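# Put the spirit level into the scissor lift's tool tray

## Task

Pick the spirit level up from the cable runway and leave it inside the tool tray hanging on the scissor lift's guardrail, lying entirely beneath the tray's rim and staying there with nothing from the robot supporting it. It counts as failed if the level drops below the lift platform, if the robot tips over or is left leaning, or if anything is knocked out of the work area or onto the floor.

## Robot and tools

Robot: a Rainbow Robotics RB-Y1 on two drive wheels plus two rear casters. The base is 0.66 m long and 0.58 m wide, and its front edge sits 0.10 m ahead of the drive axle. It cannot move sideways. Above it is a folding leg and torso, a head, and two 7-joint arms (left and right), each ending in a parallel gripper. An occasional disturbance may nudge loose objects.

Frames: the base frame has its origin on the floor under the middle of the drive axle, x forward, y left, z up. The reported chest, left_hand and right_hand are given in this frame. A hand point is the spot between its finger pads; the fingers point along that frame's -z and close along its x. Printed hand positions can be off, especially when reaching far. The odometry frame is the base frame as it was at scene start; base_odometry counts wheel rotation only, so wheel slip looks like travel. Heading is in radians, positive to the left, -3.142 to 3.142.

execute_actions(actions, cameras): actions is a list holding one action or none (an empty list only reports state and images). An action may contain:
- base: exactly one key. translate_m is a relative drive straight ahead from the current spot, metres, -3 to 3, forward positive. rotate_rad is a relative turn in place, radians, -3.2 to 3.2, positive counter-clockwise seen from above. A base move too long to finish in about 8.667 s at its top speed is refused.
- joints: a single dictionary for the whole robot, keyed by joint name, each value an absolute target (radians, grippers in metres). Ranges: torso_squat_rad 0 to 1.2 (bigger lowers the level chest); torso_shift_rad -0.3 to 0.6 (positive pushes hips forward); torso_pitch_rad -0.2 to 1.4 (positive leans forward); torso_yaw_rad -1.5 to 1.5 (positive turns left). Per arm: shoulder_pitch -2.356 to 2.356 (0 hangs, negative raises forward); left_shoulder_roll_rad 0 to 3.141 and right_shoulder_roll_rad -3.141 to 0 (away from the body lifts the arm sideways); shoulder_yaw -2.094 to 2.094 (positive swings a bent forearm left, on both arms); elbow -2.617 to 0.01 (0 straight, negative bends); forearm_roll -3.141 to 3.141; wrist_pitch -1.57 to 1.919 (negative tips the hand forward); hand_roll -2.705 to 2.705; gripper_m 0 to 0.1, the gap between pads. head_pan_rad -0.523 to 0.523 (positive left), head_tilt_rad -0.35 to 1.57 (positive looks down). Joint names use the prefixes left_ and right_ with the suffixes above plus _rad or _m. Done tolerance is ±0.02 rad, ±0.004 m for grippers.
- speeds: optional caps for this action only: translate_m 0.05 to 0.4 m/s, rotate_rad 0.1 to 1.509 rad/s (the top values are the defaults).
- min_time_s: 0.1 to 8, the shortest duration for each arm and head motion in this action.
All parts start together. Omitted joints or base may keep pushing toward earlier targets without it showing in status. Unknown keys or out-of-range values cause the whole call to be rejected with no motion. cameras lists head_camera, left_wrist_camera, right_wrist_camera or all; omitted, null or ["all"] gives every camera, [] gives none. The pictures line names the images in order.

The torso also obeys combined limits: squat+shift <= 1.52; squat-shift+pitch <= 1.57; shift+0.5 pitch-0.4 squat <= 0.7; shift+0.3 pitch-0.5 squat <= 0.39. Breaking one leaves the commanded torso joints short, reported off_target.

wait(seconds): 0 to 10, commands nothing and returns state and images. zoom_image(camera, region): a finer look at the latest full image of one camera; region is [x0, y0, x1, y1] in pixels from the top-left, at most 504 by 504. read_manual(section): only licence text, moves nothing. finished_scene(scene): ends the numbered scene irreversibly and reports success; the level must already be resting in the tray on its own.

Result lines: base_status and joint_status tell how each motion ended. done (for the base, wheels turned the commanded amount even if slipping); off_target (stopped short, maybe still pushing); limit_stop_at_<name> (a built-in limit stopped it; limit_stop_at_own_body means a guard halted an arm or hand before hitting torso, head, leg or base, so move them apart); contact_stop (torso or arm met hard resistance); time_out; stopped_with_arm (torso halted because an arm hit something). A contact_stop, time_out or stopped_with_arm in the torso group or either arm group halts that entire group, which then holds where it is. If something stalled and may still press, first back off the arms, then the torso, each in a separate action. Exception: when both hands hold one object and the torso stops on contact right as it starts with nothing in the way, resend every arm joint at its current reading, then the torso command. "joint command not followed" with a cause line means an arm-collision check withheld that arm's targets (grippers still move); those joints show not_followed and may be retried later. on_its_own lists what the call did not command; "held at" is a target, not a position. If one call reports a stop, later motion calls in the same reply are skipped.

Gripping: command an opening at least 0.005 m narrower than the object; off_target on the gripper is then normal.

Cautions: the base does not stop on hitting furniture and may keep pushing; the bent leg can reach past the base front and may shove the robot backward unseen by odometry. Never let the arms strike or squeeze each other, grippers included. Each arm is rated 3 kg; heavy loads held far forward can tip the robot with no protection. Contact torque at a joint's load limit (shoulders 64.4, elbow 33.1, wrist joints 23 N m) freezes everything for 10 s. Holding loads heats motors: MOTOR HOT appears from 65 °C and at 80 °C an OVER-TEMPERATURE FAULT brakes that arm (limit_stop_at_motor_heat); resend targets afterwards. The robot holds its last command while you reason. Avoid drops, slams and hard pushes.

Each tool is called as name([rows], argument=value, ...), one row to a line, values as JSON.

## Session

execute_actions(actions=[])

Scene clock: 0.00 s.
base_odometry: x=+0.000 y=+0.000 heading=+0.000 (m, m, rad; odometry frame)
base_status: not commanded
joint_positions: torso_squat_rad=+0.350 torso_shift_rad=+0.000 torso_pitch_rad=+0.001 torso_yaw_rad=+0.000 left_shoulder_pitch_rad=-0.012 left_shoulder_roll_rad=+0.046 left_shoulder_yaw_rad=+0.005 left_elbow_rad=-0.288 left_forearm_roll_rad=+0.030 left_wrist_pitch_rad=+0.032 left_hand_roll_rad=+0.031 left_gripper_m=+0.101 right_shoulder_pitch_rad=+0.045 right_shoulder_roll_rad=-0.020 right_shoulder_yaw_rad=+0.022 right_elbow_rad=-0.261 right_forearm_roll_rad=+0.006 right_wrist_pitch_rad=+0.003 right_hand_roll_rad=+0.040 right_gripper_m=+0.099 head_pan_rad=+0.001 head_tilt_rad=+0.400
joint_status: not commanded
chest: x=-0.2276 y=-0.0009 z=+1.2476 quat_wxyz=(+1.000, +0.001, +0.001, +0.000) (m; base frame)
left_hand: x=-0.0875 y=+0.2544 z=+0.5768 quat_wxyz=(+0.991, +0.019, -0.133, +0.028) (m; base frame)
right_hand: x=-0.1345 y=-0.2337 z=+0.5684 quat_wxyz=(+0.994, -0.011, -0.107, +0.028) (m; base frame)
pictures: head_camera, left_wrist_camera, right_wrist_camera
Images, in order (width x height): head_camera 896x504, left_wrist_camera 644x364, right_wrist_camera 644x364.

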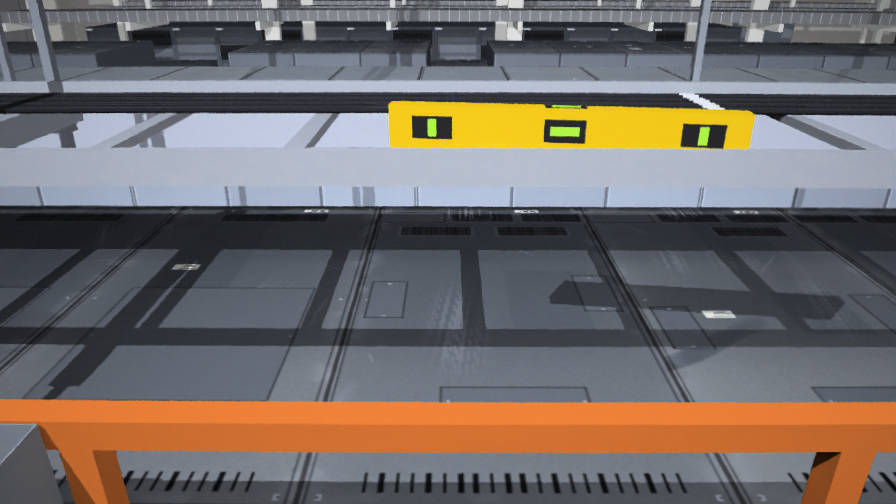

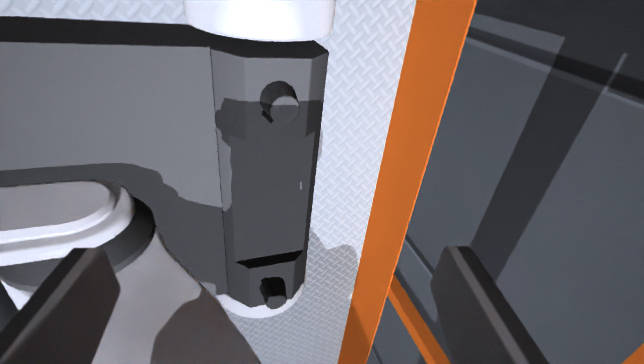

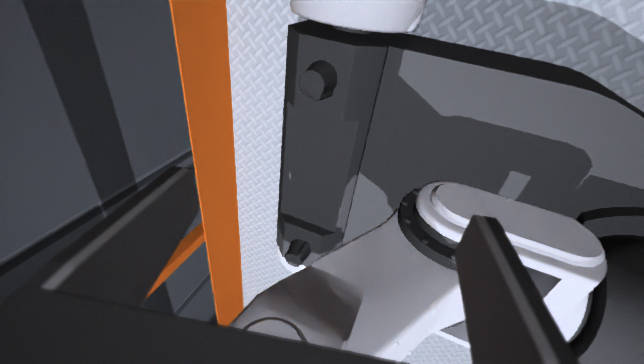

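execute_actions([
  {"joints":{"torso_squat_rad":0,"head_pan_rad":0.52,"head_tilt_rad":0.8}},
], cameras=["head_camera"])

execute_actions([
  {"joints":{"head_pan_rad":0,"head_tilt_rad":0.4}},
], cameras=["head_camera"])

Scene clock: 6.07 s.
base_odometry: x=+0.000 y=+0.000 heading=+0.000 (m, m, rad; odometry frame)
base_status: not commanded
joint_positions: torso_squat_rad=+0.000 torso_shift_rad=+0.000 torso_pitch_rad=+0.001 torso_yaw_rad=+0.000 left_shoulder_pitch_rad=-0.012 left_shoulder_roll_rad=+0.046 left_shoulder_yaw_rad=+0.005 left_elbow_rad=-0.288 left_forearm_roll_rad=+0.030 left_wrist_pitch_rad=+0.032 left_hand_roll_rad=+0.031 left_gripper_m=+0.101 right_shoulder_pitch_rad=+0.045 right_shoulder_roll_rad=-0.020 right_shoulder_yaw_rad=+0.022 right_elbow_rad=-0.261 right_forearm_roll_rad=+0.006 right_wrist_pitch_rad=+0.003 right_hand_roll_rad=+0.040 right_gripper_m=+0.099 head_pan_rad=+0.520 head_tilt_rad=+0.800
joint_status: all done
chest: x=-0.2275 y=-0.0009 z=+1.2899 quat_wxyz=(+1.000, +0.001, +0.001, +0.000) (m; base frame)
left_hand: x=-0.0875 y=+0.2544 z=+0.6191 quat_wxyz=(+0.991, +0.019, -0.133, +0.028) (m; base frame)
right_hand: x=-0.1346 y=-0.2338 z=+0.6107 quat_wxyz=(+0.994, -0.011, -0.107, +0.028) (m; base frame)
pictures: head_camera
Images, in order (width x height): head_camera 896x504.

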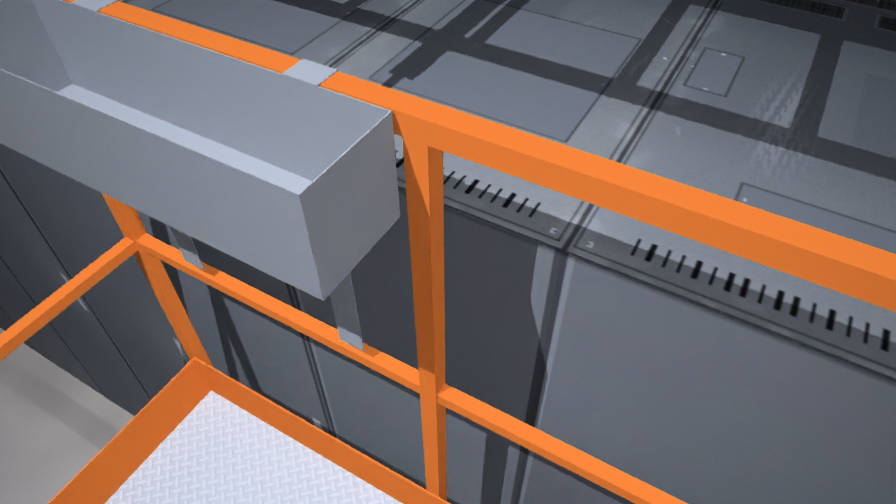

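Scene clock: 7.07 s.
base_odometry: x=+0.000 y=+0.000 heading=+0.000 (m, m, rad; odometry frame)
base_status: not commanded
joint_positions: torso_squat_rad=+0.000 torso_shift_rad=+0.000 torso_pitch_rad=+0.001 torso_yaw_rad=+0.000 left_shoulder_pitch_rad=-0.012 left_shoulder_roll_rad=+0.046 left_shoulder_yaw_rad=+0.005 left_elbow_rad=-0.288 left_forearm_roll_rad=+0.030 left_wrist_pitch_rad=+0.032 left_hand_roll_rad=+0.031 left_gripper_m=+0.101 right_shoulder_pitch_rad=+0.045 right_shoulder_roll_rad=-0.020 right_shoulder_yaw_rad=+0.022 right_elbow_rad=-0.261 right_forearm_roll_rad=+0.006 right_wrist_pitch_rad=+0.003 right_hand_roll_rad=+0.040 right_gripper_m=+0.099 head_pan_rad=+0.000 head_tilt_rad=+0.400
joint_status: all done
chest: x=-0.2275 y=-0.0009 z=+1.2899 quat_wxyz=(+1.000, +0.001, +0.001, +0.000) (m; base frame)
left_hand: x=-0.0875 y=+0.2544 z=+0.6191 quat_wxyz=(+0.991, +0.019, -0.133, +0.028) (m; base frame)
right_hand: x=-0.1346 y=-0.2338 z=+0.6107 quat_wxyz=(+0.994, -0.011, -0.107, +0.028) (m; base frame)
pictures: head_camera
Images, in order (width x height): head_camera 896x504.

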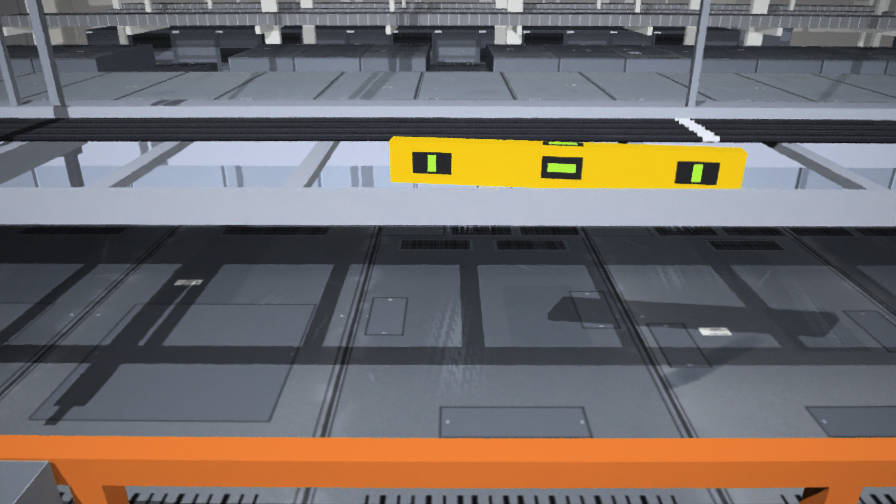

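execute_actions([
  {"joints":{"left_elbow_rad":-2.3,"left_shoulder_yaw_rad":-0.5,"left_wrist_pitch_rad":-0.98,"left_shoulder_roll_rad":0.2,"left_hand_roll_rad":0.85,"left_forearm_roll_rad":-0.23}},
], cameras=[])

execute_actions([
  {"joints":{"left_shoulder_pitch_rad":-2.3,"left_elbow_rad":-1.6,"left_shoulder_yaw_rad":-1.73,"left_shoulder_roll_rad":0.94},"min_time_s":2.5},
])

Scene clock: 46.43 s.
base_odometry: x=+0.000 y=+0.000 heading=+0.000 (m, m, rad; odometry frame)
base_status: not commanded
joint_positions: torso_squat_rad=+0.000 torso_shift_rad=+0.000 torso_pitch_rad=+0.001 torso_yaw_rad=+0.000 left_shoulder_pitch_rad=-0.012 left_shoulder_roll_rad=+0.200 left_shoulder_yaw_rad=-0.500 left_elbow_rad=-2.300 left_forearm_roll_rad=-0.230 left_wrist_pitch_rad=-0.980 left_hand_roll_rad=+0.850 left_gripper_m=+0.101 right_shoulder_pitch_rad=+0.045 right_shoulder_roll_rad=-0.020 right_shoulder_yaw_rad=+0.022 right_elbow_rad=-0.261 right_forearm_roll_rad=+0.006 right_wrist_pitch_rad=+0.003 right_hand_roll_rad=+0.040 right_gripper_m=+0.099 head_pan_rad=+0.000 head_tilt_rad=+0.400
joint_status: all done
chest: x=-0.2276 y=-0.0009 z=+1.2899 quat_wxyz=(+1.000, +0.001, +0.001, +0.000) (m; base frame)
left_hand: x=-0.0618 y=+0.0611 z=+1.4380 quat_wxyz=(+0.001, -0.567, -0.802, -0.185) (m; base frame)
right_hand: x=-0.1346 y=-0.2337 z=+0.6108 quat_wxyz=(+0.994, -0.011, -0.107, +0.028) (m; base frame)
pictures: none
No camera images: the call's "cameras" was empty. Leave "cameras" out to get every camera's image.

Scene clock: 49.43 s.
base_odometry: x=+0.000 y=+0.000 heading=+0.000 (m, m, rad; odometry frame)
base_status: not commanded
joint_positions: torso_squat_rad=+0.000 torso_shift_rad=+0.000 torso_pitch_rad=+0.001 torso_yaw_rad=+0.000 left_shoulder_pitch_rad=-0.399 left_shoulder_roll_rad=+0.940 left_shoulder_yaw_rad=-0.731 left_elbow_rad=-2.163 left_forearm_roll_rad=-0.230 left_wrist_pitch_rad=-0.980 left_hand_roll_rad=+0.850 left_gripper_m=+0.101 right_shoulder_pitch_rad=+0.045 right_shoulder_roll_rad=-0.020 right_shoulder_yaw_rad=+0.022 right_elbow_rad=-0.261 right_forearm_roll_rad=+0.006 right_wrist_pitch_rad=+0.003 right_hand_roll_rad=+0.040 right_gripper_m=+0.099 head_pan_rad=+0.000 head_tilt_rad=+0.400
joint_status: left_shoulder_pitch_rad limit_stop_at_own_body (moved -0.387 of -2.288); left_shoulder_yaw_rad limit_stop_at_own_body (moved -0.232 of -1.230); left_elbow_rad limit_stop_at_own_body (moved +0.137 of +0.700); the others done
on_its_own: left_shoulder_pitch_rad is held at -0.399, not at your -2.300, since a limit_stop_at_own_body; left_shoulder_yaw_rad is held at -0.732, not at your -1.730, since a limit_stop_at_own_body; left_elbow_rad is held at -2.163, not at your -1.600, since a limit_stop_at_own_body
chest: x=-0.2276 y=-0.0009 z=+1.2899 quat_wxyz=(+1.000, +0.001, +0.001, +0.000) (m; base frame)
left_hand: x=-0.0508 y=+0.0178 z=+1.3069 quat_wxyz=(+0.154, -0.539, -0.624, -0.544) (m; base frame)
right_hand: x=-0.1345 y=-0.2338 z=+0.6108 quat_wxyz=(+0.994, -0.011, -0.107, +0.028) (m; base frame)
pictures: head_camera, left_wrist_camera, right_wrist_camera
Images, in order (width x height): head_camera 896x504, left_wrist_camera 644x364, right_wrist_camera 644x364.

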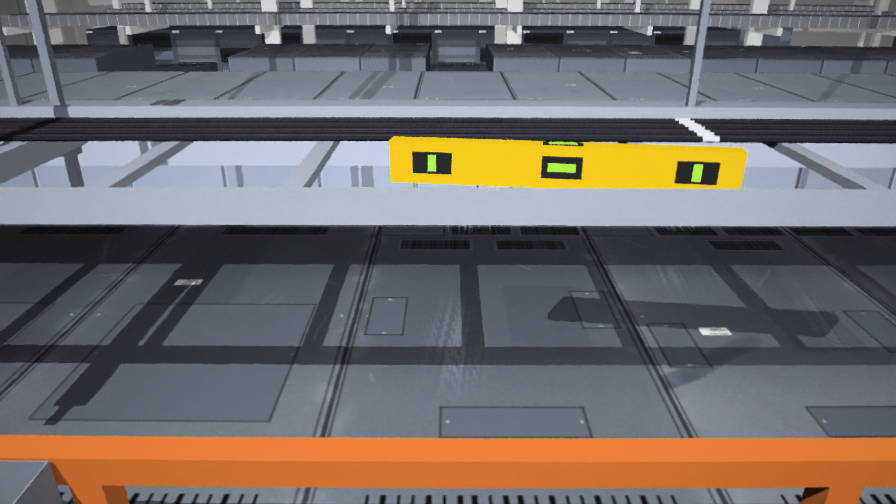

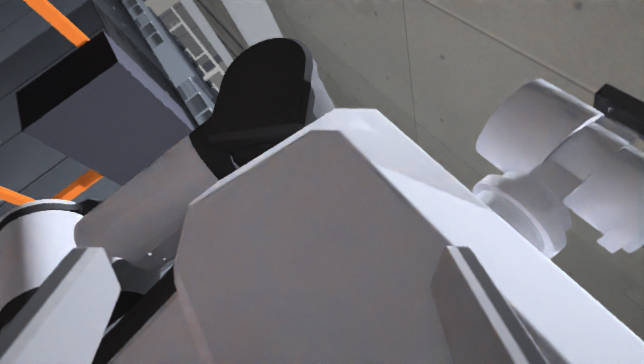

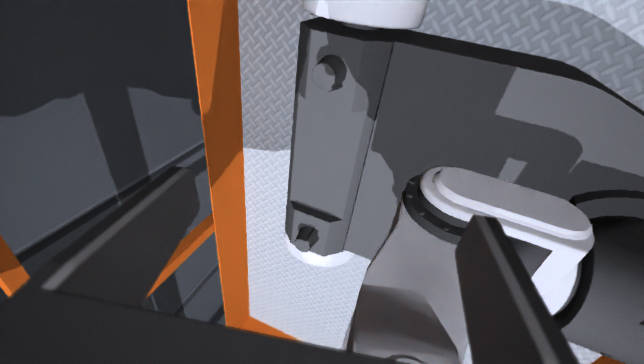

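execute_actions([
  {"joints":{"left_elbow_rad":-1.6,"left_shoulder_pitch_rad":-0.8}},
], cameras=[])

execute_actions([
  {"joints":{"left_shoulder_pitch_rad":-2.3,"left_shoulder_yaw_rad":-1.73},"min_time_s":1.8},
], cameras=["head_camera","left_wrist_camera"])

Scene clock: 58.60 s.
base_odometry: x=+0.000 y=+0.000 heading=+0.000 (m, m, rad; odometry frame)
base_status: not commanded
joint_positions: torso_squat_rad=+0.000 torso_shift_rad=+0.000 torso_pitch_rad=+0.001 torso_yaw_rad=+0.000 left_shoulder_pitch_rad=-0.800 left_shoulder_roll_rad=+0.940 left_shoulder_yaw_rad=-0.731 left_elbow_rad=-1.600 left_forearm_roll_rad=-0.230 left_wrist_pitch_rad=-0.980 left_hand_roll_rad=+0.850 left_gripper_m=+0.101 right_shoulder_pitch_rad=+0.045 right_shoulder_roll_rad=-0.020 right_shoulder_yaw_rad=+0.022 right_elbow_rad=-0.261 right_forearm_roll_rad=+0.006 right_wrist_pitch_rad=+0.003 right_hand_roll_rad=+0.040 right_gripper_m=+0.099 head_pan_rad=+0.000 head_tilt_rad=+0.400
joint_status: all done
on_its_own: left_shoulder_yaw_rad is held at -0.732, not at your -1.730, since a limit_stop_at_own_body
chest: x=-0.2276 y=-0.0009 z=+1.2899 quat_wxyz=(+1.000, +0.001, +0.001, +0.000) (m; base frame)
left_hand: x=+0.1529 y=+0.0314 z=+1.3184 quat_wxyz=(+0.240, -0.351, -0.672, -0.606) (m; base frame)
right_hand: x=-0.1345 y=-0.2337 z=+0.6107 quat_wxyz=(+0.994, -0.011, -0.107, +0.028) (m; base frame)
pictures: none
No camera images: the call's "cameras" was empty. Leave "cameras" out to get every camera's image.

Scene clock: 60.73 s.
base_odometry: x=+0.000 y=+0.000 heading=+0.000 (m, m, rad; odometry frame)
base_status: not commanded
joint_positions: torso_squat_rad=+0.000 torso_shift_rad=+0.000 torso_pitch_rad=+0.001 torso_yaw_rad=+0.000 left_shoulder_pitch_rad=-2.300 left_shoulder_roll_rad=+0.940 left_shoulder_yaw_rad=-1.730 left_elbow_rad=-1.600 left_forearm_roll_rad=-0.230 left_wrist_pitch_rad=-0.980 left_hand_roll_rad=+0.850 left_gripper_m=+0.101 right_shoulder_pitch_rad=+0.045 right_shoulder_roll_rad=-0.020 right_shoulder_yaw_rad=+0.022 right_elbow_rad=-0.261 right_forearm_roll_rad=+0.006 right_wrist_pitch_rad=+0.003 right_hand_roll_rad=+0.040 right_gripper_m=+0.099 head_pan_rad=+0.000 head_tilt_rad=+0.400
joint_status: all done
chest: x=-0.2276 y=-0.0009 z=+1.2899 quat_wxyz=(+1.000, +0.001, +0.001, +0.000) (m; base frame)
left_hand: x=+0.0779 y=-0.0786 z=+1.3974 quat_wxyz=(-0.005, -0.065, -0.352, -0.934) (m; base frame)
right_hand: x=-0.1345 y=-0.2337 z=+0.6108 quat_wxyz=(+0.994, -0.011, -0.107, +0.028) (m; base frame)
pictures: head_camera, left_wrist_camera
Images, in order (width x height): head_camera 896x504, left_wrist_camera 644x364.

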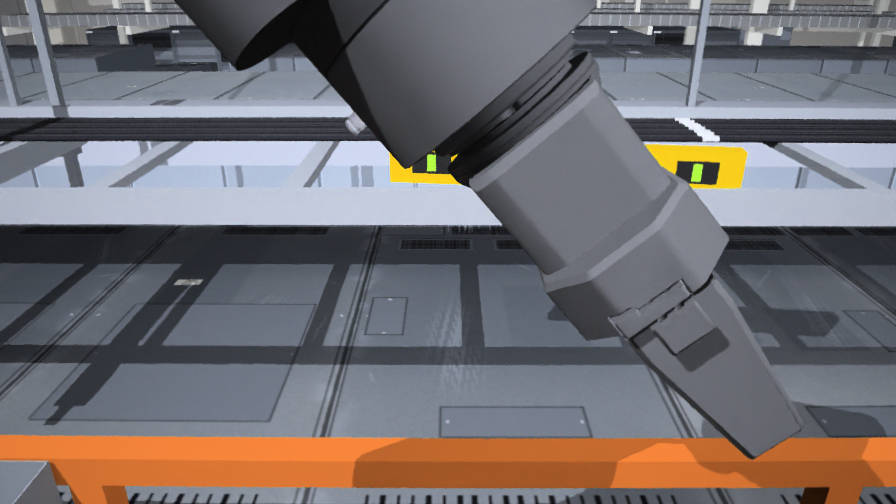

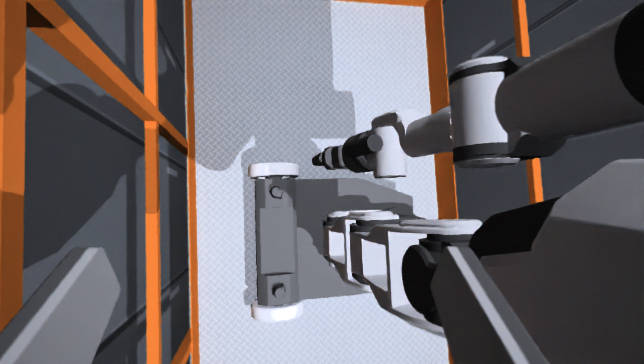

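execute_actions([
  {"joints":{"left_elbow_rad":-1.05,"left_wrist_pitch_rad":-1.5,"left_shoulder_pitch_rad":-2.35}},
], cameras=[])

execute_actions([
  {"base":{"translate_m":0.1},"joints":{"torso_shift_rad":0.3}},
])

Scene clock: 69.33 s.
base_odometry: x=+0.000 y=+0.000 heading=+0.000 (m, m, rad; odometry frame)
base_status: not commanded
joint_positions: torso_squat_rad=+0.000 torso_shift_rad=+0.000 torso_pitch_rad=+0.001 torso_yaw_rad=+0.000 left_shoulder_pitch_rad=-2.350 left_shoulder_roll_rad=+0.940 left_shoulder_yaw_rad=-1.730 left_elbow_rad=-1.050 left_forearm_roll_rad=-0.230 left_wrist_pitch_rad=-1.500 left_hand_roll_rad=+0.850 left_gripper_m=+0.101 right_shoulder_pitch_rad=+0.045 right_shoulder_roll_rad=-0.020 right_shoulder_yaw_rad=+0.022 right_elbow_rad=-0.261 right_forearm_roll_rad=+0.006 right_wrist_pitch_rad=+0.003 right_hand_roll_rad=+0.040 right_gripper_m=+0.099 head_pan_rad=+0.000 head_tilt_rad=+0.400
joint_status: all done
chest: x=-0.2276 y=-0.0009 z=+1.2899 quat_wxyz=(+1.000, +0.001, +0.001, +0.000) (m; base frame)
left_hand: x=+0.1325 y=+0.0042 z=+1.5063 quat_wxyz=(+0.041, -0.047, -0.341, -0.938) (m; base frame)
right_hand: x=-0.1345 y=-0.2337 z=+0.6108 quat_wxyz=(+0.994, -0.011, -0.107, +0.028) (m; base frame)
pictures: none
No camera images: the call's "cameras" was empty. Leave "cameras" out to get every camera's image.

Scene clock: 72.10 s.
base_odometry: x=+0.100 y=+0.000 heading=+0.000 (m, m, rad; odometry frame)
base_status: done
joint_positions: torso_squat_rad=+0.000 torso_shift_rad=+0.300 torso_pitch_rad=+0.001 torso_yaw_rad=+0.000 left_shoulder_pitch_rad=-2.350 left_shoulder_roll_rad=+0.940 left_shoulder_yaw_rad=-1.730 left_elbow_rad=-1.050 left_forearm_roll_rad=-0.230 left_wrist_pitch_rad=-1.500 left_hand_roll_rad=+0.850 left_gripper_m=+0.101 right_shoulder_pitch_rad=+0.045 right_shoulder_roll_rad=-0.020 right_shoulder_yaw_rad=+0.022 right_elbow_rad=-0.261 right_forearm_roll_rad=+0.006 right_wrist_pitch_rad=+0.003 right_hand_roll_rad=+0.040 right_gripper_m=+0.099 head_pan_rad=+0.000 head_tilt_rad=+0.400
joint_status: all done
chest: x=-0.0208 y=-0.0009 z=+1.2587 quat_wxyz=(+1.000, +0.001, +0.001, +0.000) (m; base frame)
left_hand: x=+0.3394 y=+0.0043 z=+1.4751 quat_wxyz=(+0.041, -0.047, -0.341, -0.938) (m; base frame)
right_hand: x=+0.0723 y=-0.2337 z=+0.5795 quat_wxyz=(+0.994, -0.011, -0.107, +0.028) (m; base frame)
pictures: head_camera, left_wrist_camera, right_wrist_camera
Images, in order (width x height): head_camera 896x504, left_wrist_camera 644x364, right_wrist_camera 644x364.

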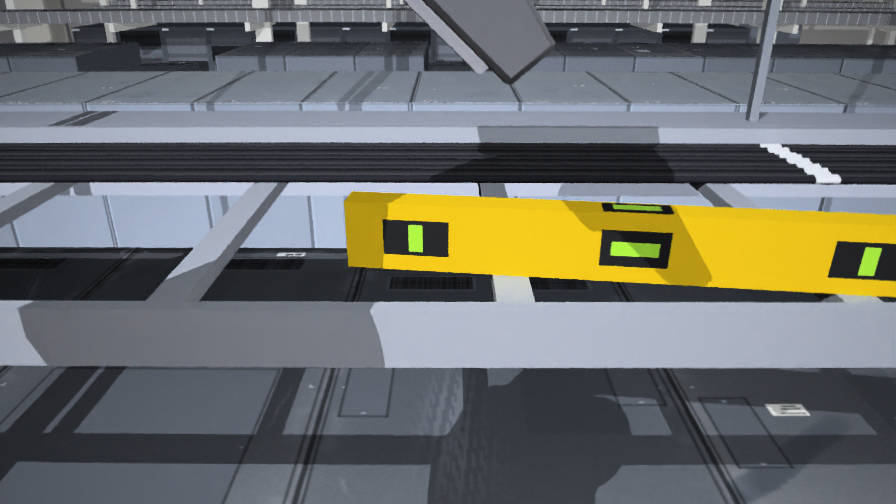

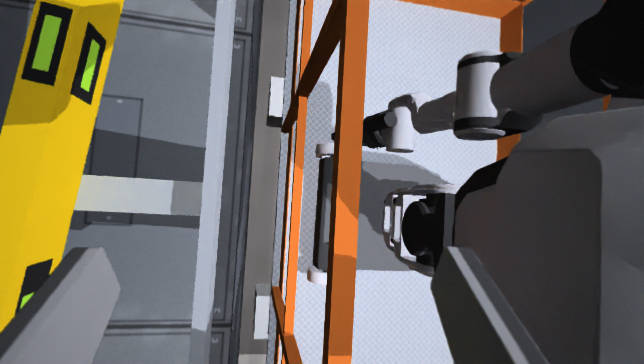

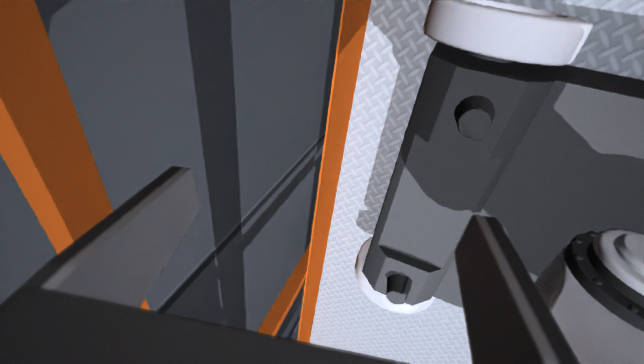

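execute_actions([
  {"base":{"translate_m":0.07},"joints":{"torso_shift_rad":0.39,"torso_yaw_rad":-0.2,"right_shoulder_pitch_rad":0.4,"head_tilt_rad":0.6}},
])

Scene clock: 79.10 s.
base_odometry: x=+0.170 y=+0.000 heading=+0.000 (m, m, rad; odometry frame)
base_status: done
joint_positions: torso_squat_rad=+0.000 torso_shift_rad=+0.388 torso_pitch_rad=-0.001 torso_yaw_rad=-0.200 left_shoulder_pitch_rad=-2.350 left_shoulder_roll_rad=+0.940 left_shoulder_yaw_rad=-1.730 left_elbow_rad=-1.050 left_forearm_roll_rad=-0.230 left_wrist_pitch_rad=-1.500 left_hand_roll_rad=+0.850 left_gripper_m=+0.101 right_shoulder_pitch_rad=+0.400 right_shoulder_roll_rad=-0.020 right_shoulder_yaw_rad=+0.022 right_elbow_rad=-0.261 right_forearm_roll_rad=+0.006 right_wrist_pitch_rad=+0.003 right_hand_roll_rad=+0.040 right_gripper_m=+0.099 head_pan_rad=+0.000 head_tilt_rad=+0.600
joint_status: all done
chest: x=+0.0367 y=-0.0005 z=+1.2378 quat_wxyz=(+0.995, +0.001, -0.001, -0.100) (m; base frame)
left_hand: x=+0.3903 y=-0.0669 z=+1.4550 quat_wxyz=(-0.053, -0.080, -0.335, -0.937) (m; base frame)
right_hand: x=-0.1664 y=-0.1928 z=+0.5700 quat_wxyz=(+0.990, -0.007, +0.060, -0.130) (m; base frame)
pictures: head_camera, left_wrist_camera, right_wrist_camera
Images, in order (width x height): head_camera 896x504, left_wrist_camera 644x364, right_wrist_camera 644x364.

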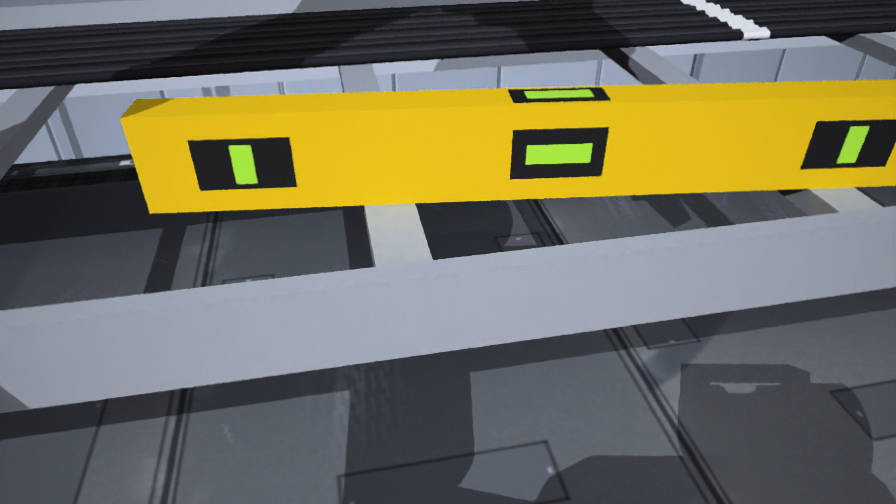

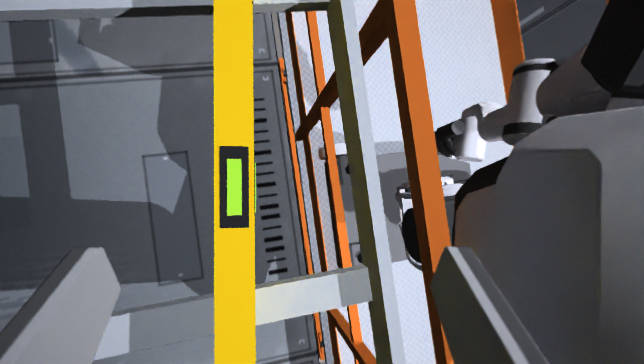

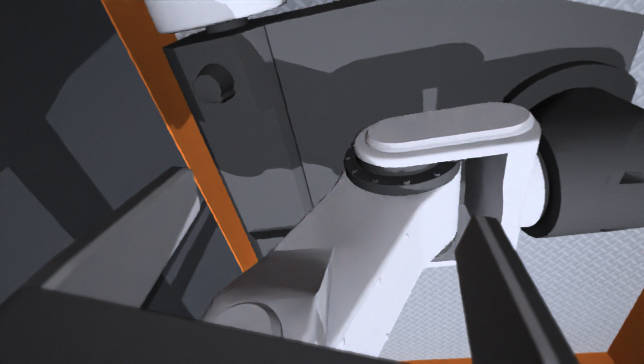

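execute_actions([
  {"joints":{"torso_shift_rad":0.425,"torso_squat_rad":0.45}},
], cameras=["head_camera","left_wrist_camera"])

Scene clock: 86.03 s.
base_odometry: x=+0.170 y=+0.000 heading=+0.000 (m, m, rad; odometry frame)
base_status: not commanded
joint_positions: torso_squat_rad=+0.040 torso_shift_rad=+0.388 torso_pitch_rad=-0.007 torso_yaw_rad=-0.200 left_shoulder_pitch_rad=-2.350 left_shoulder_roll_rad=+0.940 left_shoulder_yaw_rad=-1.730 left_elbow_rad=-1.050 left_forearm_roll_rad=-0.230 left_wrist_pitch_rad=-1.500 left_hand_roll_rad=+0.850 left_gripper_m=+0.101 right_shoulder_pitch_rad=+0.400 right_shoulder_roll_rad=-0.020 right_shoulder_yaw_rad=+0.022 right_elbow_rad=-0.261 right_forearm_roll_rad=+0.006 right_wrist_pitch_rad=+0.003 right_hand_roll_rad=+0.040 right_gripper_m=+0.099 head_pan_rad=+0.000 head_tilt_rad=+0.600
joint_status: torso_squat_rad contact_stop (moved +0.039 of +0.450); torso_shift_rad contact_stop (moved -0.001 of +0.037)
on_its_own: torso_squat_rad is held at +0.040, not at your +0.450, since a contact_stop; torso_shift_rad is held at +0.388, not at your +0.425, since a contact_stop
chest: x=+0.0343 y=-0.0008 z=+1.2374 quat_wxyz=(+0.995, +0.001, -0.003, -0.100) (m; base frame)
left_hand: x=+0.3867 y=-0.0672 z=+1.4566 quat_wxyz=(-0.054, -0.077, -0.335, -0.938) (m; base frame)
right_hand: x=-0.1649 y=-0.1929 z=+0.5685 quat_wxyz=(+0.990, -0.006, +0.058, -0.130) (m; base frame)
pictures: head_camera, left_wrist_camera
Images, in order (width x height): head_camera 896x504, left_wrist_camera 644x364.

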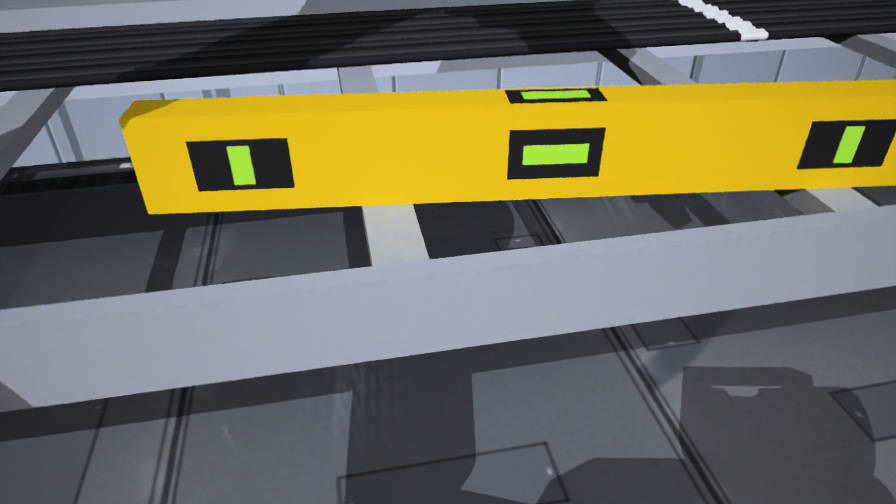

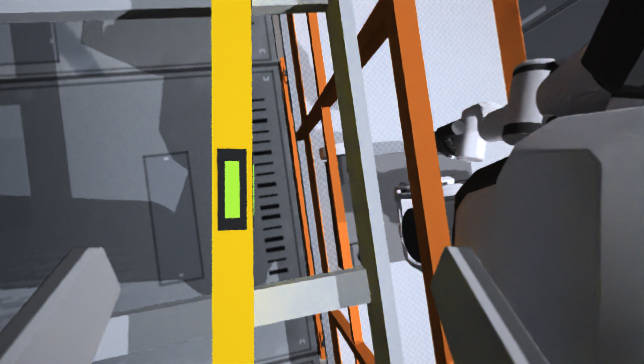

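execute_actions([
  {"joints":{"torso_shift_rad":0.37,"torso_squat_rad":0,"torso_pitch_rad":0,"left_shoulder_pitch_rad":-2.05,"left_wrist_pitch_rad":-1.13,"left_hand_roll_rad":0.47},"min_time_s":1.5},
], cameras=["head_camera","left_wrist_camera"])

Scene clock: 95.37 s.
base_odometry: x=+0.170 y=+0.000 heading=+0.000 (m, m, rad; odometry frame)
base_status: not commanded
joint_positions: torso_squat_rad=+0.000 torso_shift_rad=+0.370 torso_pitch_rad=+0.000 torso_yaw_rad=-0.200 left_shoulder_pitch_rad=-2.051 left_shoulder_roll_rad=+0.940 left_shoulder_yaw_rad=-1.730 left_elbow_rad=-1.050 left_forearm_roll_rad=-0.230 left_wrist_pitch_rad=-1.130 left_hand_roll_rad=+0.470 left_gripper_m=+0.101 right_shoulder_pitch_rad=+0.400 right_shoulder_roll_rad=-0.020 right_shoulder_yaw_rad=+0.022 right_elbow_rad=-0.261 right_forearm_roll_rad=+0.006 right_wrist_pitch_rad=+0.003 right_hand_roll_rad=+0.040 right_gripper_m=+0.099 head_pan_rad=+0.000 head_tilt_rad=+0.600
joint_status: all done
chest: x=+0.0250 y=-0.0008 z=+1.2426 quat_wxyz=(+0.995, +0.001, +0.000, -0.100) (m; base frame)
left_hand: x=+0.4979 y=-0.0798 z=+1.3770 quat_wxyz=(-0.062, +0.013, -0.439, -0.896) (m; base frame)
right_hand: x=-0.1787 y=-0.1929 z=+0.5750 quat_wxyz=(+0.990, -0.007, +0.061, -0.130) (m; base frame)
pictures: head_camera, left_wrist_camera
Images, in order (width x height): head_camera 896x504, left_wrist_camera 644x364.

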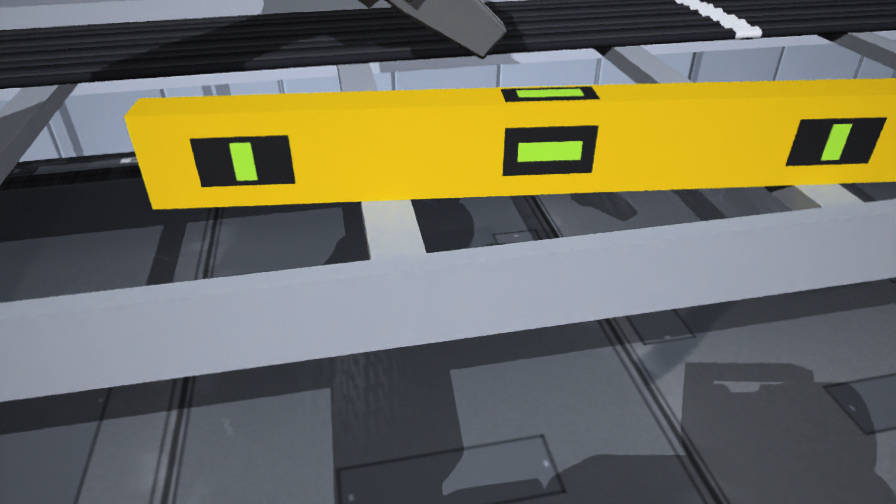

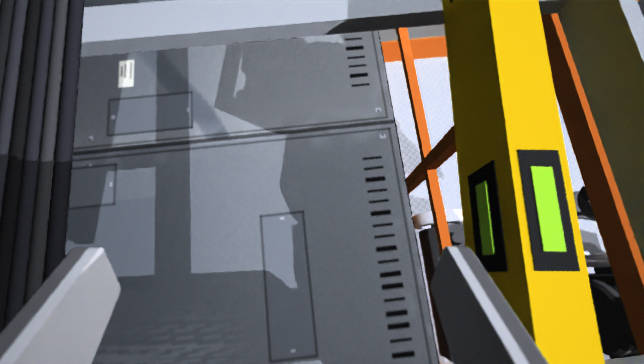

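Overshot; that gives room. Shift back (raises a bit).

execute_actions([
  {"joints":{"torso_shift_rad":0.245}},
], cameras=["head_camera","left_wrist_camera"])

Scene clock: 101.20 s.
base_odometry: x=+0.170 y=+0.000 heading=+0.000 (m, m, rad; odometry frame)
base_status: not commanded
joint_positions: torso_squat_rad=+0.000 torso_shift_rad=+0.245 torso_pitch_rad=+0.000 torso_yaw_rad=-0.200 left_shoulder_pitch_rad=-2.051 left_shoulder_roll_rad=+0.940 left_shoulder_yaw_rad=-1.730 left_elbow_rad=-1.050 left_forearm_roll_rad=-0.230 left_wrist_pitch_rad=-1.130 left_hand_roll_rad=+0.470 left_gripper_m=+0.101 right_shoulder_pitch_rad=+0.400 right_shoulder_roll_rad=-0.020 right_shoulder_yaw_rad=+0.022 right_elbow_rad=-0.261 right_forearm_roll_rad=+0.006 right_wrist_pitch_rad=+0.003 right_hand_roll_rad=+0.040 right_gripper_m=+0.099 head_pan_rad=+0.000 head_tilt_rad=+0.600
joint_status: all done
chest: x=-0.0584 y=-0.0008 z=+1.2690 quat_wxyz=(+0.995, +0.001, +0.000, -0.100) (m; base frame)
left_hand: x=+0.4145 y=-0.0798 z=+1.4035 quat_wxyz=(-0.062, +0.013, -0.439, -0.896) (m; base frame)
right_hand: x=-0.2620 y=-0.1930 z=+0.6014 quat_wxyz=(+0.990, -0.007, +0.061, -0.130) (m; base frame)
pictures: head_camera, left_wrist_camera
Images, in order (width x height): head_camera 896x504, left_wrist_camera 644x364.

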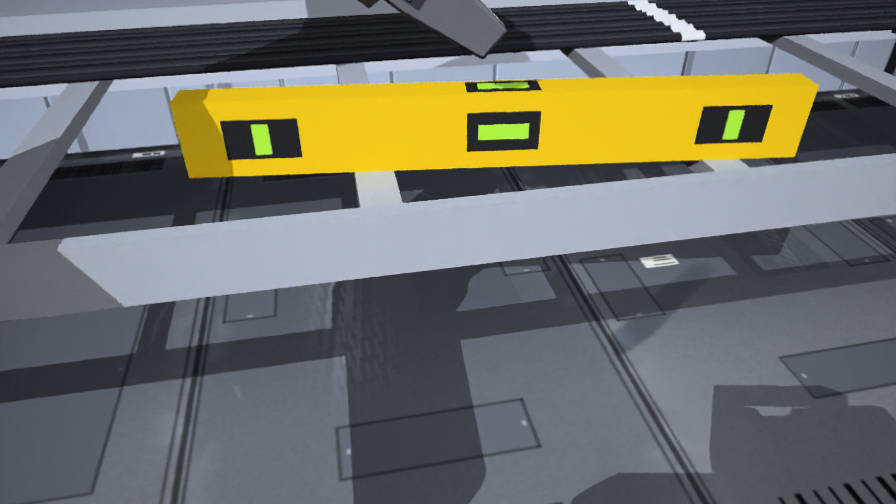

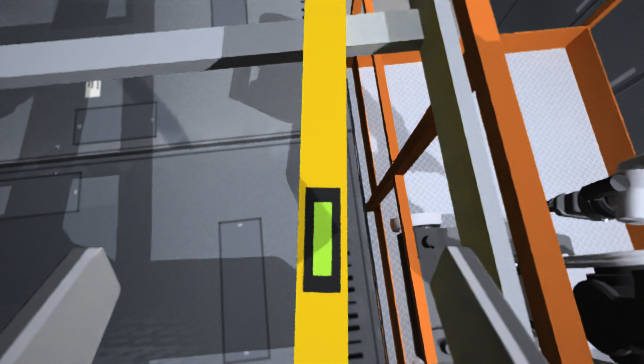

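execute_actions([
  {"joints":{"left_forearm_roll_rad":-0.4,"left_wrist_pitch_rad":-1.27,"left_hand_roll_rad":0.52},"min_time_s":1},
], cameras=["head_camera","left_wrist_camera"])

Scene clock: 110.93 s.
base_odometry: x=+0.170 y=+0.000 heading=+0.000 (m, m, rad; odometry frame)
base_status: not commanded
joint_positions: torso_squat_rad=+0.000 torso_shift_rad=+0.245 torso_pitch_rad=+0.000 torso_yaw_rad=-0.200 left_shoulder_pitch_rad=-2.051 left_shoulder_roll_rad=+0.940 left_shoulder_yaw_rad=-1.730 left_elbow_rad=-1.050 left_forearm_roll_rad=-0.400 left_wrist_pitch_rad=-1.270 left_hand_roll_rad=+0.520 left_gripper_m=+0.101 right_shoulder_pitch_rad=+0.400 right_shoulder_roll_rad=-0.020 right_shoulder_yaw_rad=+0.022 right_elbow_rad=-0.261 right_forearm_roll_rad=+0.006 right_wrist_pitch_rad=+0.003 right_hand_roll_rad=+0.040 right_gripper_m=+0.099 head_pan_rad=+0.000 head_tilt_rad=+0.600
joint_status: all done
chest: x=-0.0583 y=-0.0008 z=+1.2690 quat_wxyz=(+0.995, +0.001, +0.000, -0.100) (m; base frame)
left_hand: x=+0.4100 y=-0.0461 z=+1.3687 quat_wxyz=(-0.076, +0.000, -0.343, -0.936) (m; base frame)
right_hand: x=-0.2620 y=-0.1930 z=+0.6014 quat_wxyz=(+0.990, -0.007, +0.061, -0.130) (m; base frame)
pictures: head_camera, left_wrist_camera
Images, in order (width x height): head_camera 896x504, left_wrist_camera 644x364.

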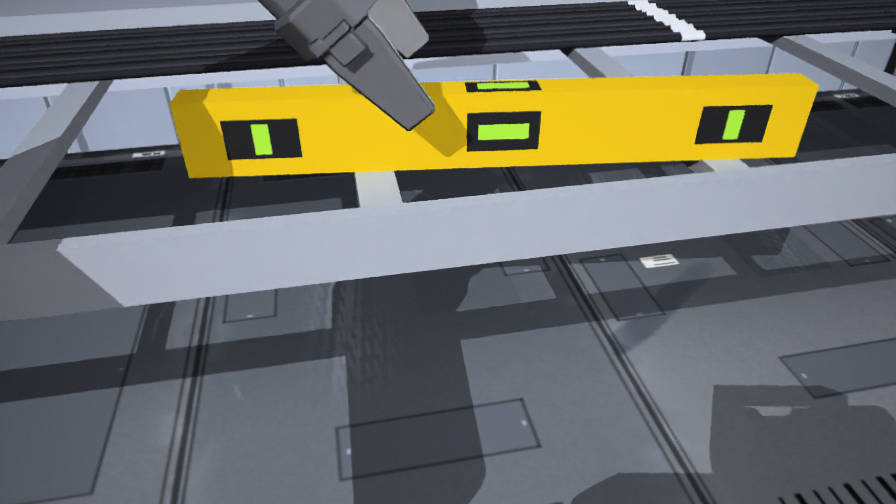

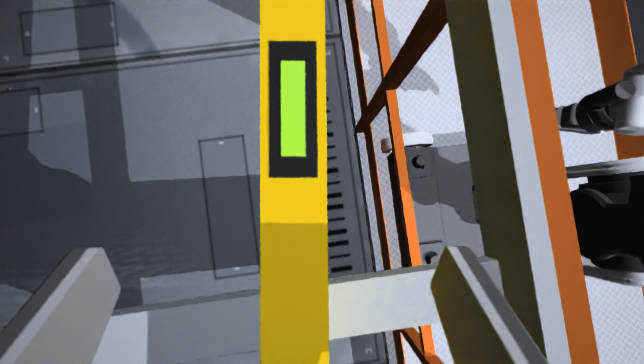

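Good. Continue.

execute_actions([
  {"joints":{"left_forearm_roll_rad":-0.6,"left_wrist_pitch_rad":-1.41,"left_hand_roll_rad":0.59,"torso_shift_rad":0.255},"min_time_s":1},
], cameras=["head_camera","left_wrist_camera"])

Scene clock: 115.07 s.
base_odometry: x=+0.170 y=+0.000 heading=+0.000 (m, m, rad; odometry frame)
base_status: not commanded
joint_positions: torso_squat_rad=+0.000 torso_shift_rad=+0.255 torso_pitch_rad=+0.000 torso_yaw_rad=-0.200 left_shoulder_pitch_rad=-2.050 left_shoulder_roll_rad=+0.940 left_shoulder_yaw_rad=-1.730 left_elbow_rad=-1.050 left_forearm_roll_rad=-0.600 left_wrist_pitch_rad=-1.410 left_hand_roll_rad=+0.590 left_gripper_m=+0.101 right_shoulder_pitch_rad=+0.400 right_shoulder_roll_rad=-0.020 right_shoulder_yaw_rad=+0.022 right_elbow_rad=-0.261 right_forearm_roll_rad=+0.006 right_wrist_pitch_rad=+0.003 right_hand_roll_rad=+0.040 right_gripper_m=+0.099 head_pan_rad=+0.000 head_tilt_rad=+0.600
joint_status: all done
chest: x=-0.0515 y=-0.0008 z=+1.2673 quat_wxyz=(+0.995, +0.001, +0.000, -0.100) (m; base frame)
left_hand: x=+0.4208 y=-0.0002 z=+1.3366 quat_wxyz=(-0.067, -0.002, -0.229, -0.971) (m; base frame)
right_hand: x=-0.2553 y=-0.1930 z=+0.5997 quat_wxyz=(+0.990, -0.007, +0.061, -0.130) (m; base frame)
pictures: head_camera, left_wrist_camera
Images, in order (width x height): head_camera 896x504, left_wrist_camera 644x364.

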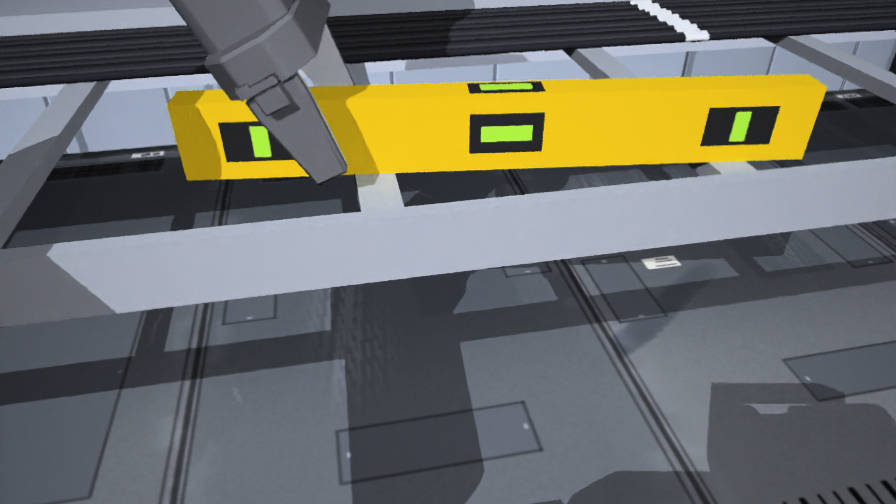

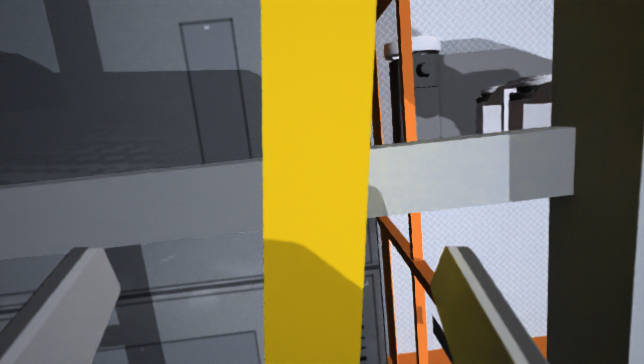

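execute_actions([
  {"joints":{"torso_yaw_rad":-0.42,"left_hand_roll_rad":0.82,"torso_shift_rad":0.275,"head_pan_rad":0.2},"min_time_s":0.6},
], cameras=["head_camera","left_wrist_camera"])

Scene clock: 119.97 s.
base_odometry: x=+0.170 y=+0.000 heading=+0.000 (m, m, rad; odometry frame)
base_status: not commanded
joint_positions: torso_squat_rad=+0.000 torso_shift_rad=+0.275 torso_pitch_rad=+0.000 torso_yaw_rad=-0.420 left_shoulder_pitch_rad=-2.050 left_shoulder_roll_rad=+0.940 left_shoulder_yaw_rad=-1.730 left_elbow_rad=-1.050 left_forearm_roll_rad=-0.600 left_wrist_pitch_rad=-1.410 left_hand_roll_rad=+0.820 left_gripper_m=+0.101 right_shoulder_pitch_rad=+0.400 right_shoulder_roll_rad=-0.020 right_shoulder_yaw_rad=+0.022 right_elbow_rad=-0.261 right_forearm_roll_rad=+0.006 right_wrist_pitch_rad=+0.003 right_hand_roll_rad=+0.040 right_gripper_m=+0.099 head_pan_rad=+0.200 head_tilt_rad=+0.600
joint_status: all done
chest: x=-0.0380 y=-0.0009 z=+1.2636 quat_wxyz=(+0.978, +0.001, +0.000, -0.208) (m; base frame)
left_hand: x=+0.4231 y=-0.1035 z=+1.3328 quat_wxyz=(-0.063, -0.053, -0.222, -0.972) (m; base frame)
right_hand: x=-0.2791 y=-0.1437 z=+0.5961 quat_wxyz=(+0.969, +0.000, +0.062, -0.238) (m; base frame)
pictures: head_camera, left_wrist_camera
Images, in order (width x height): head_camera 896x504, left_wrist_camera 644x364.

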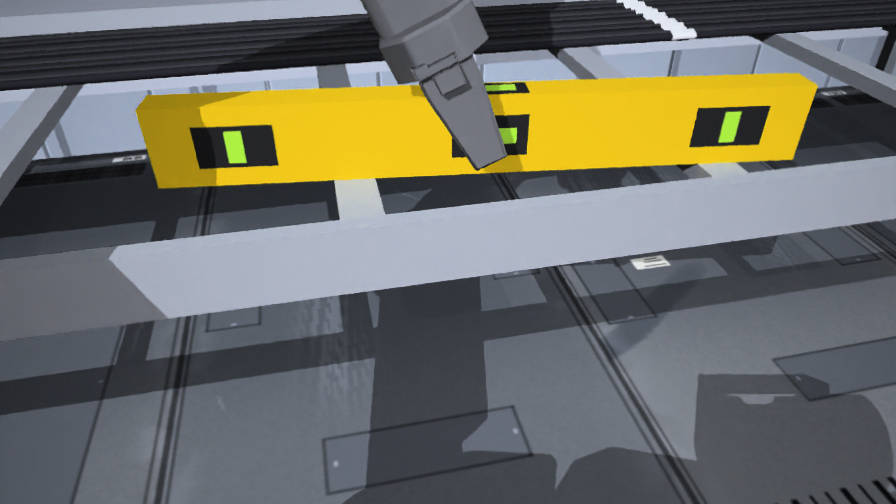

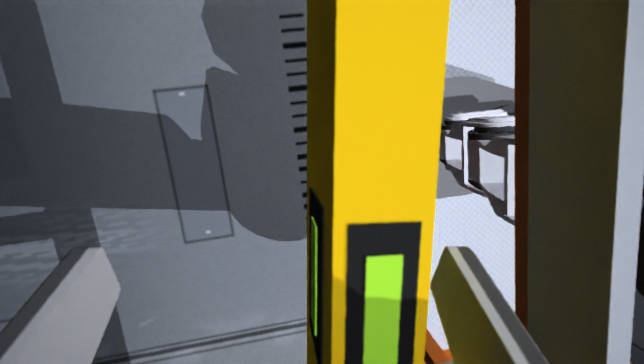

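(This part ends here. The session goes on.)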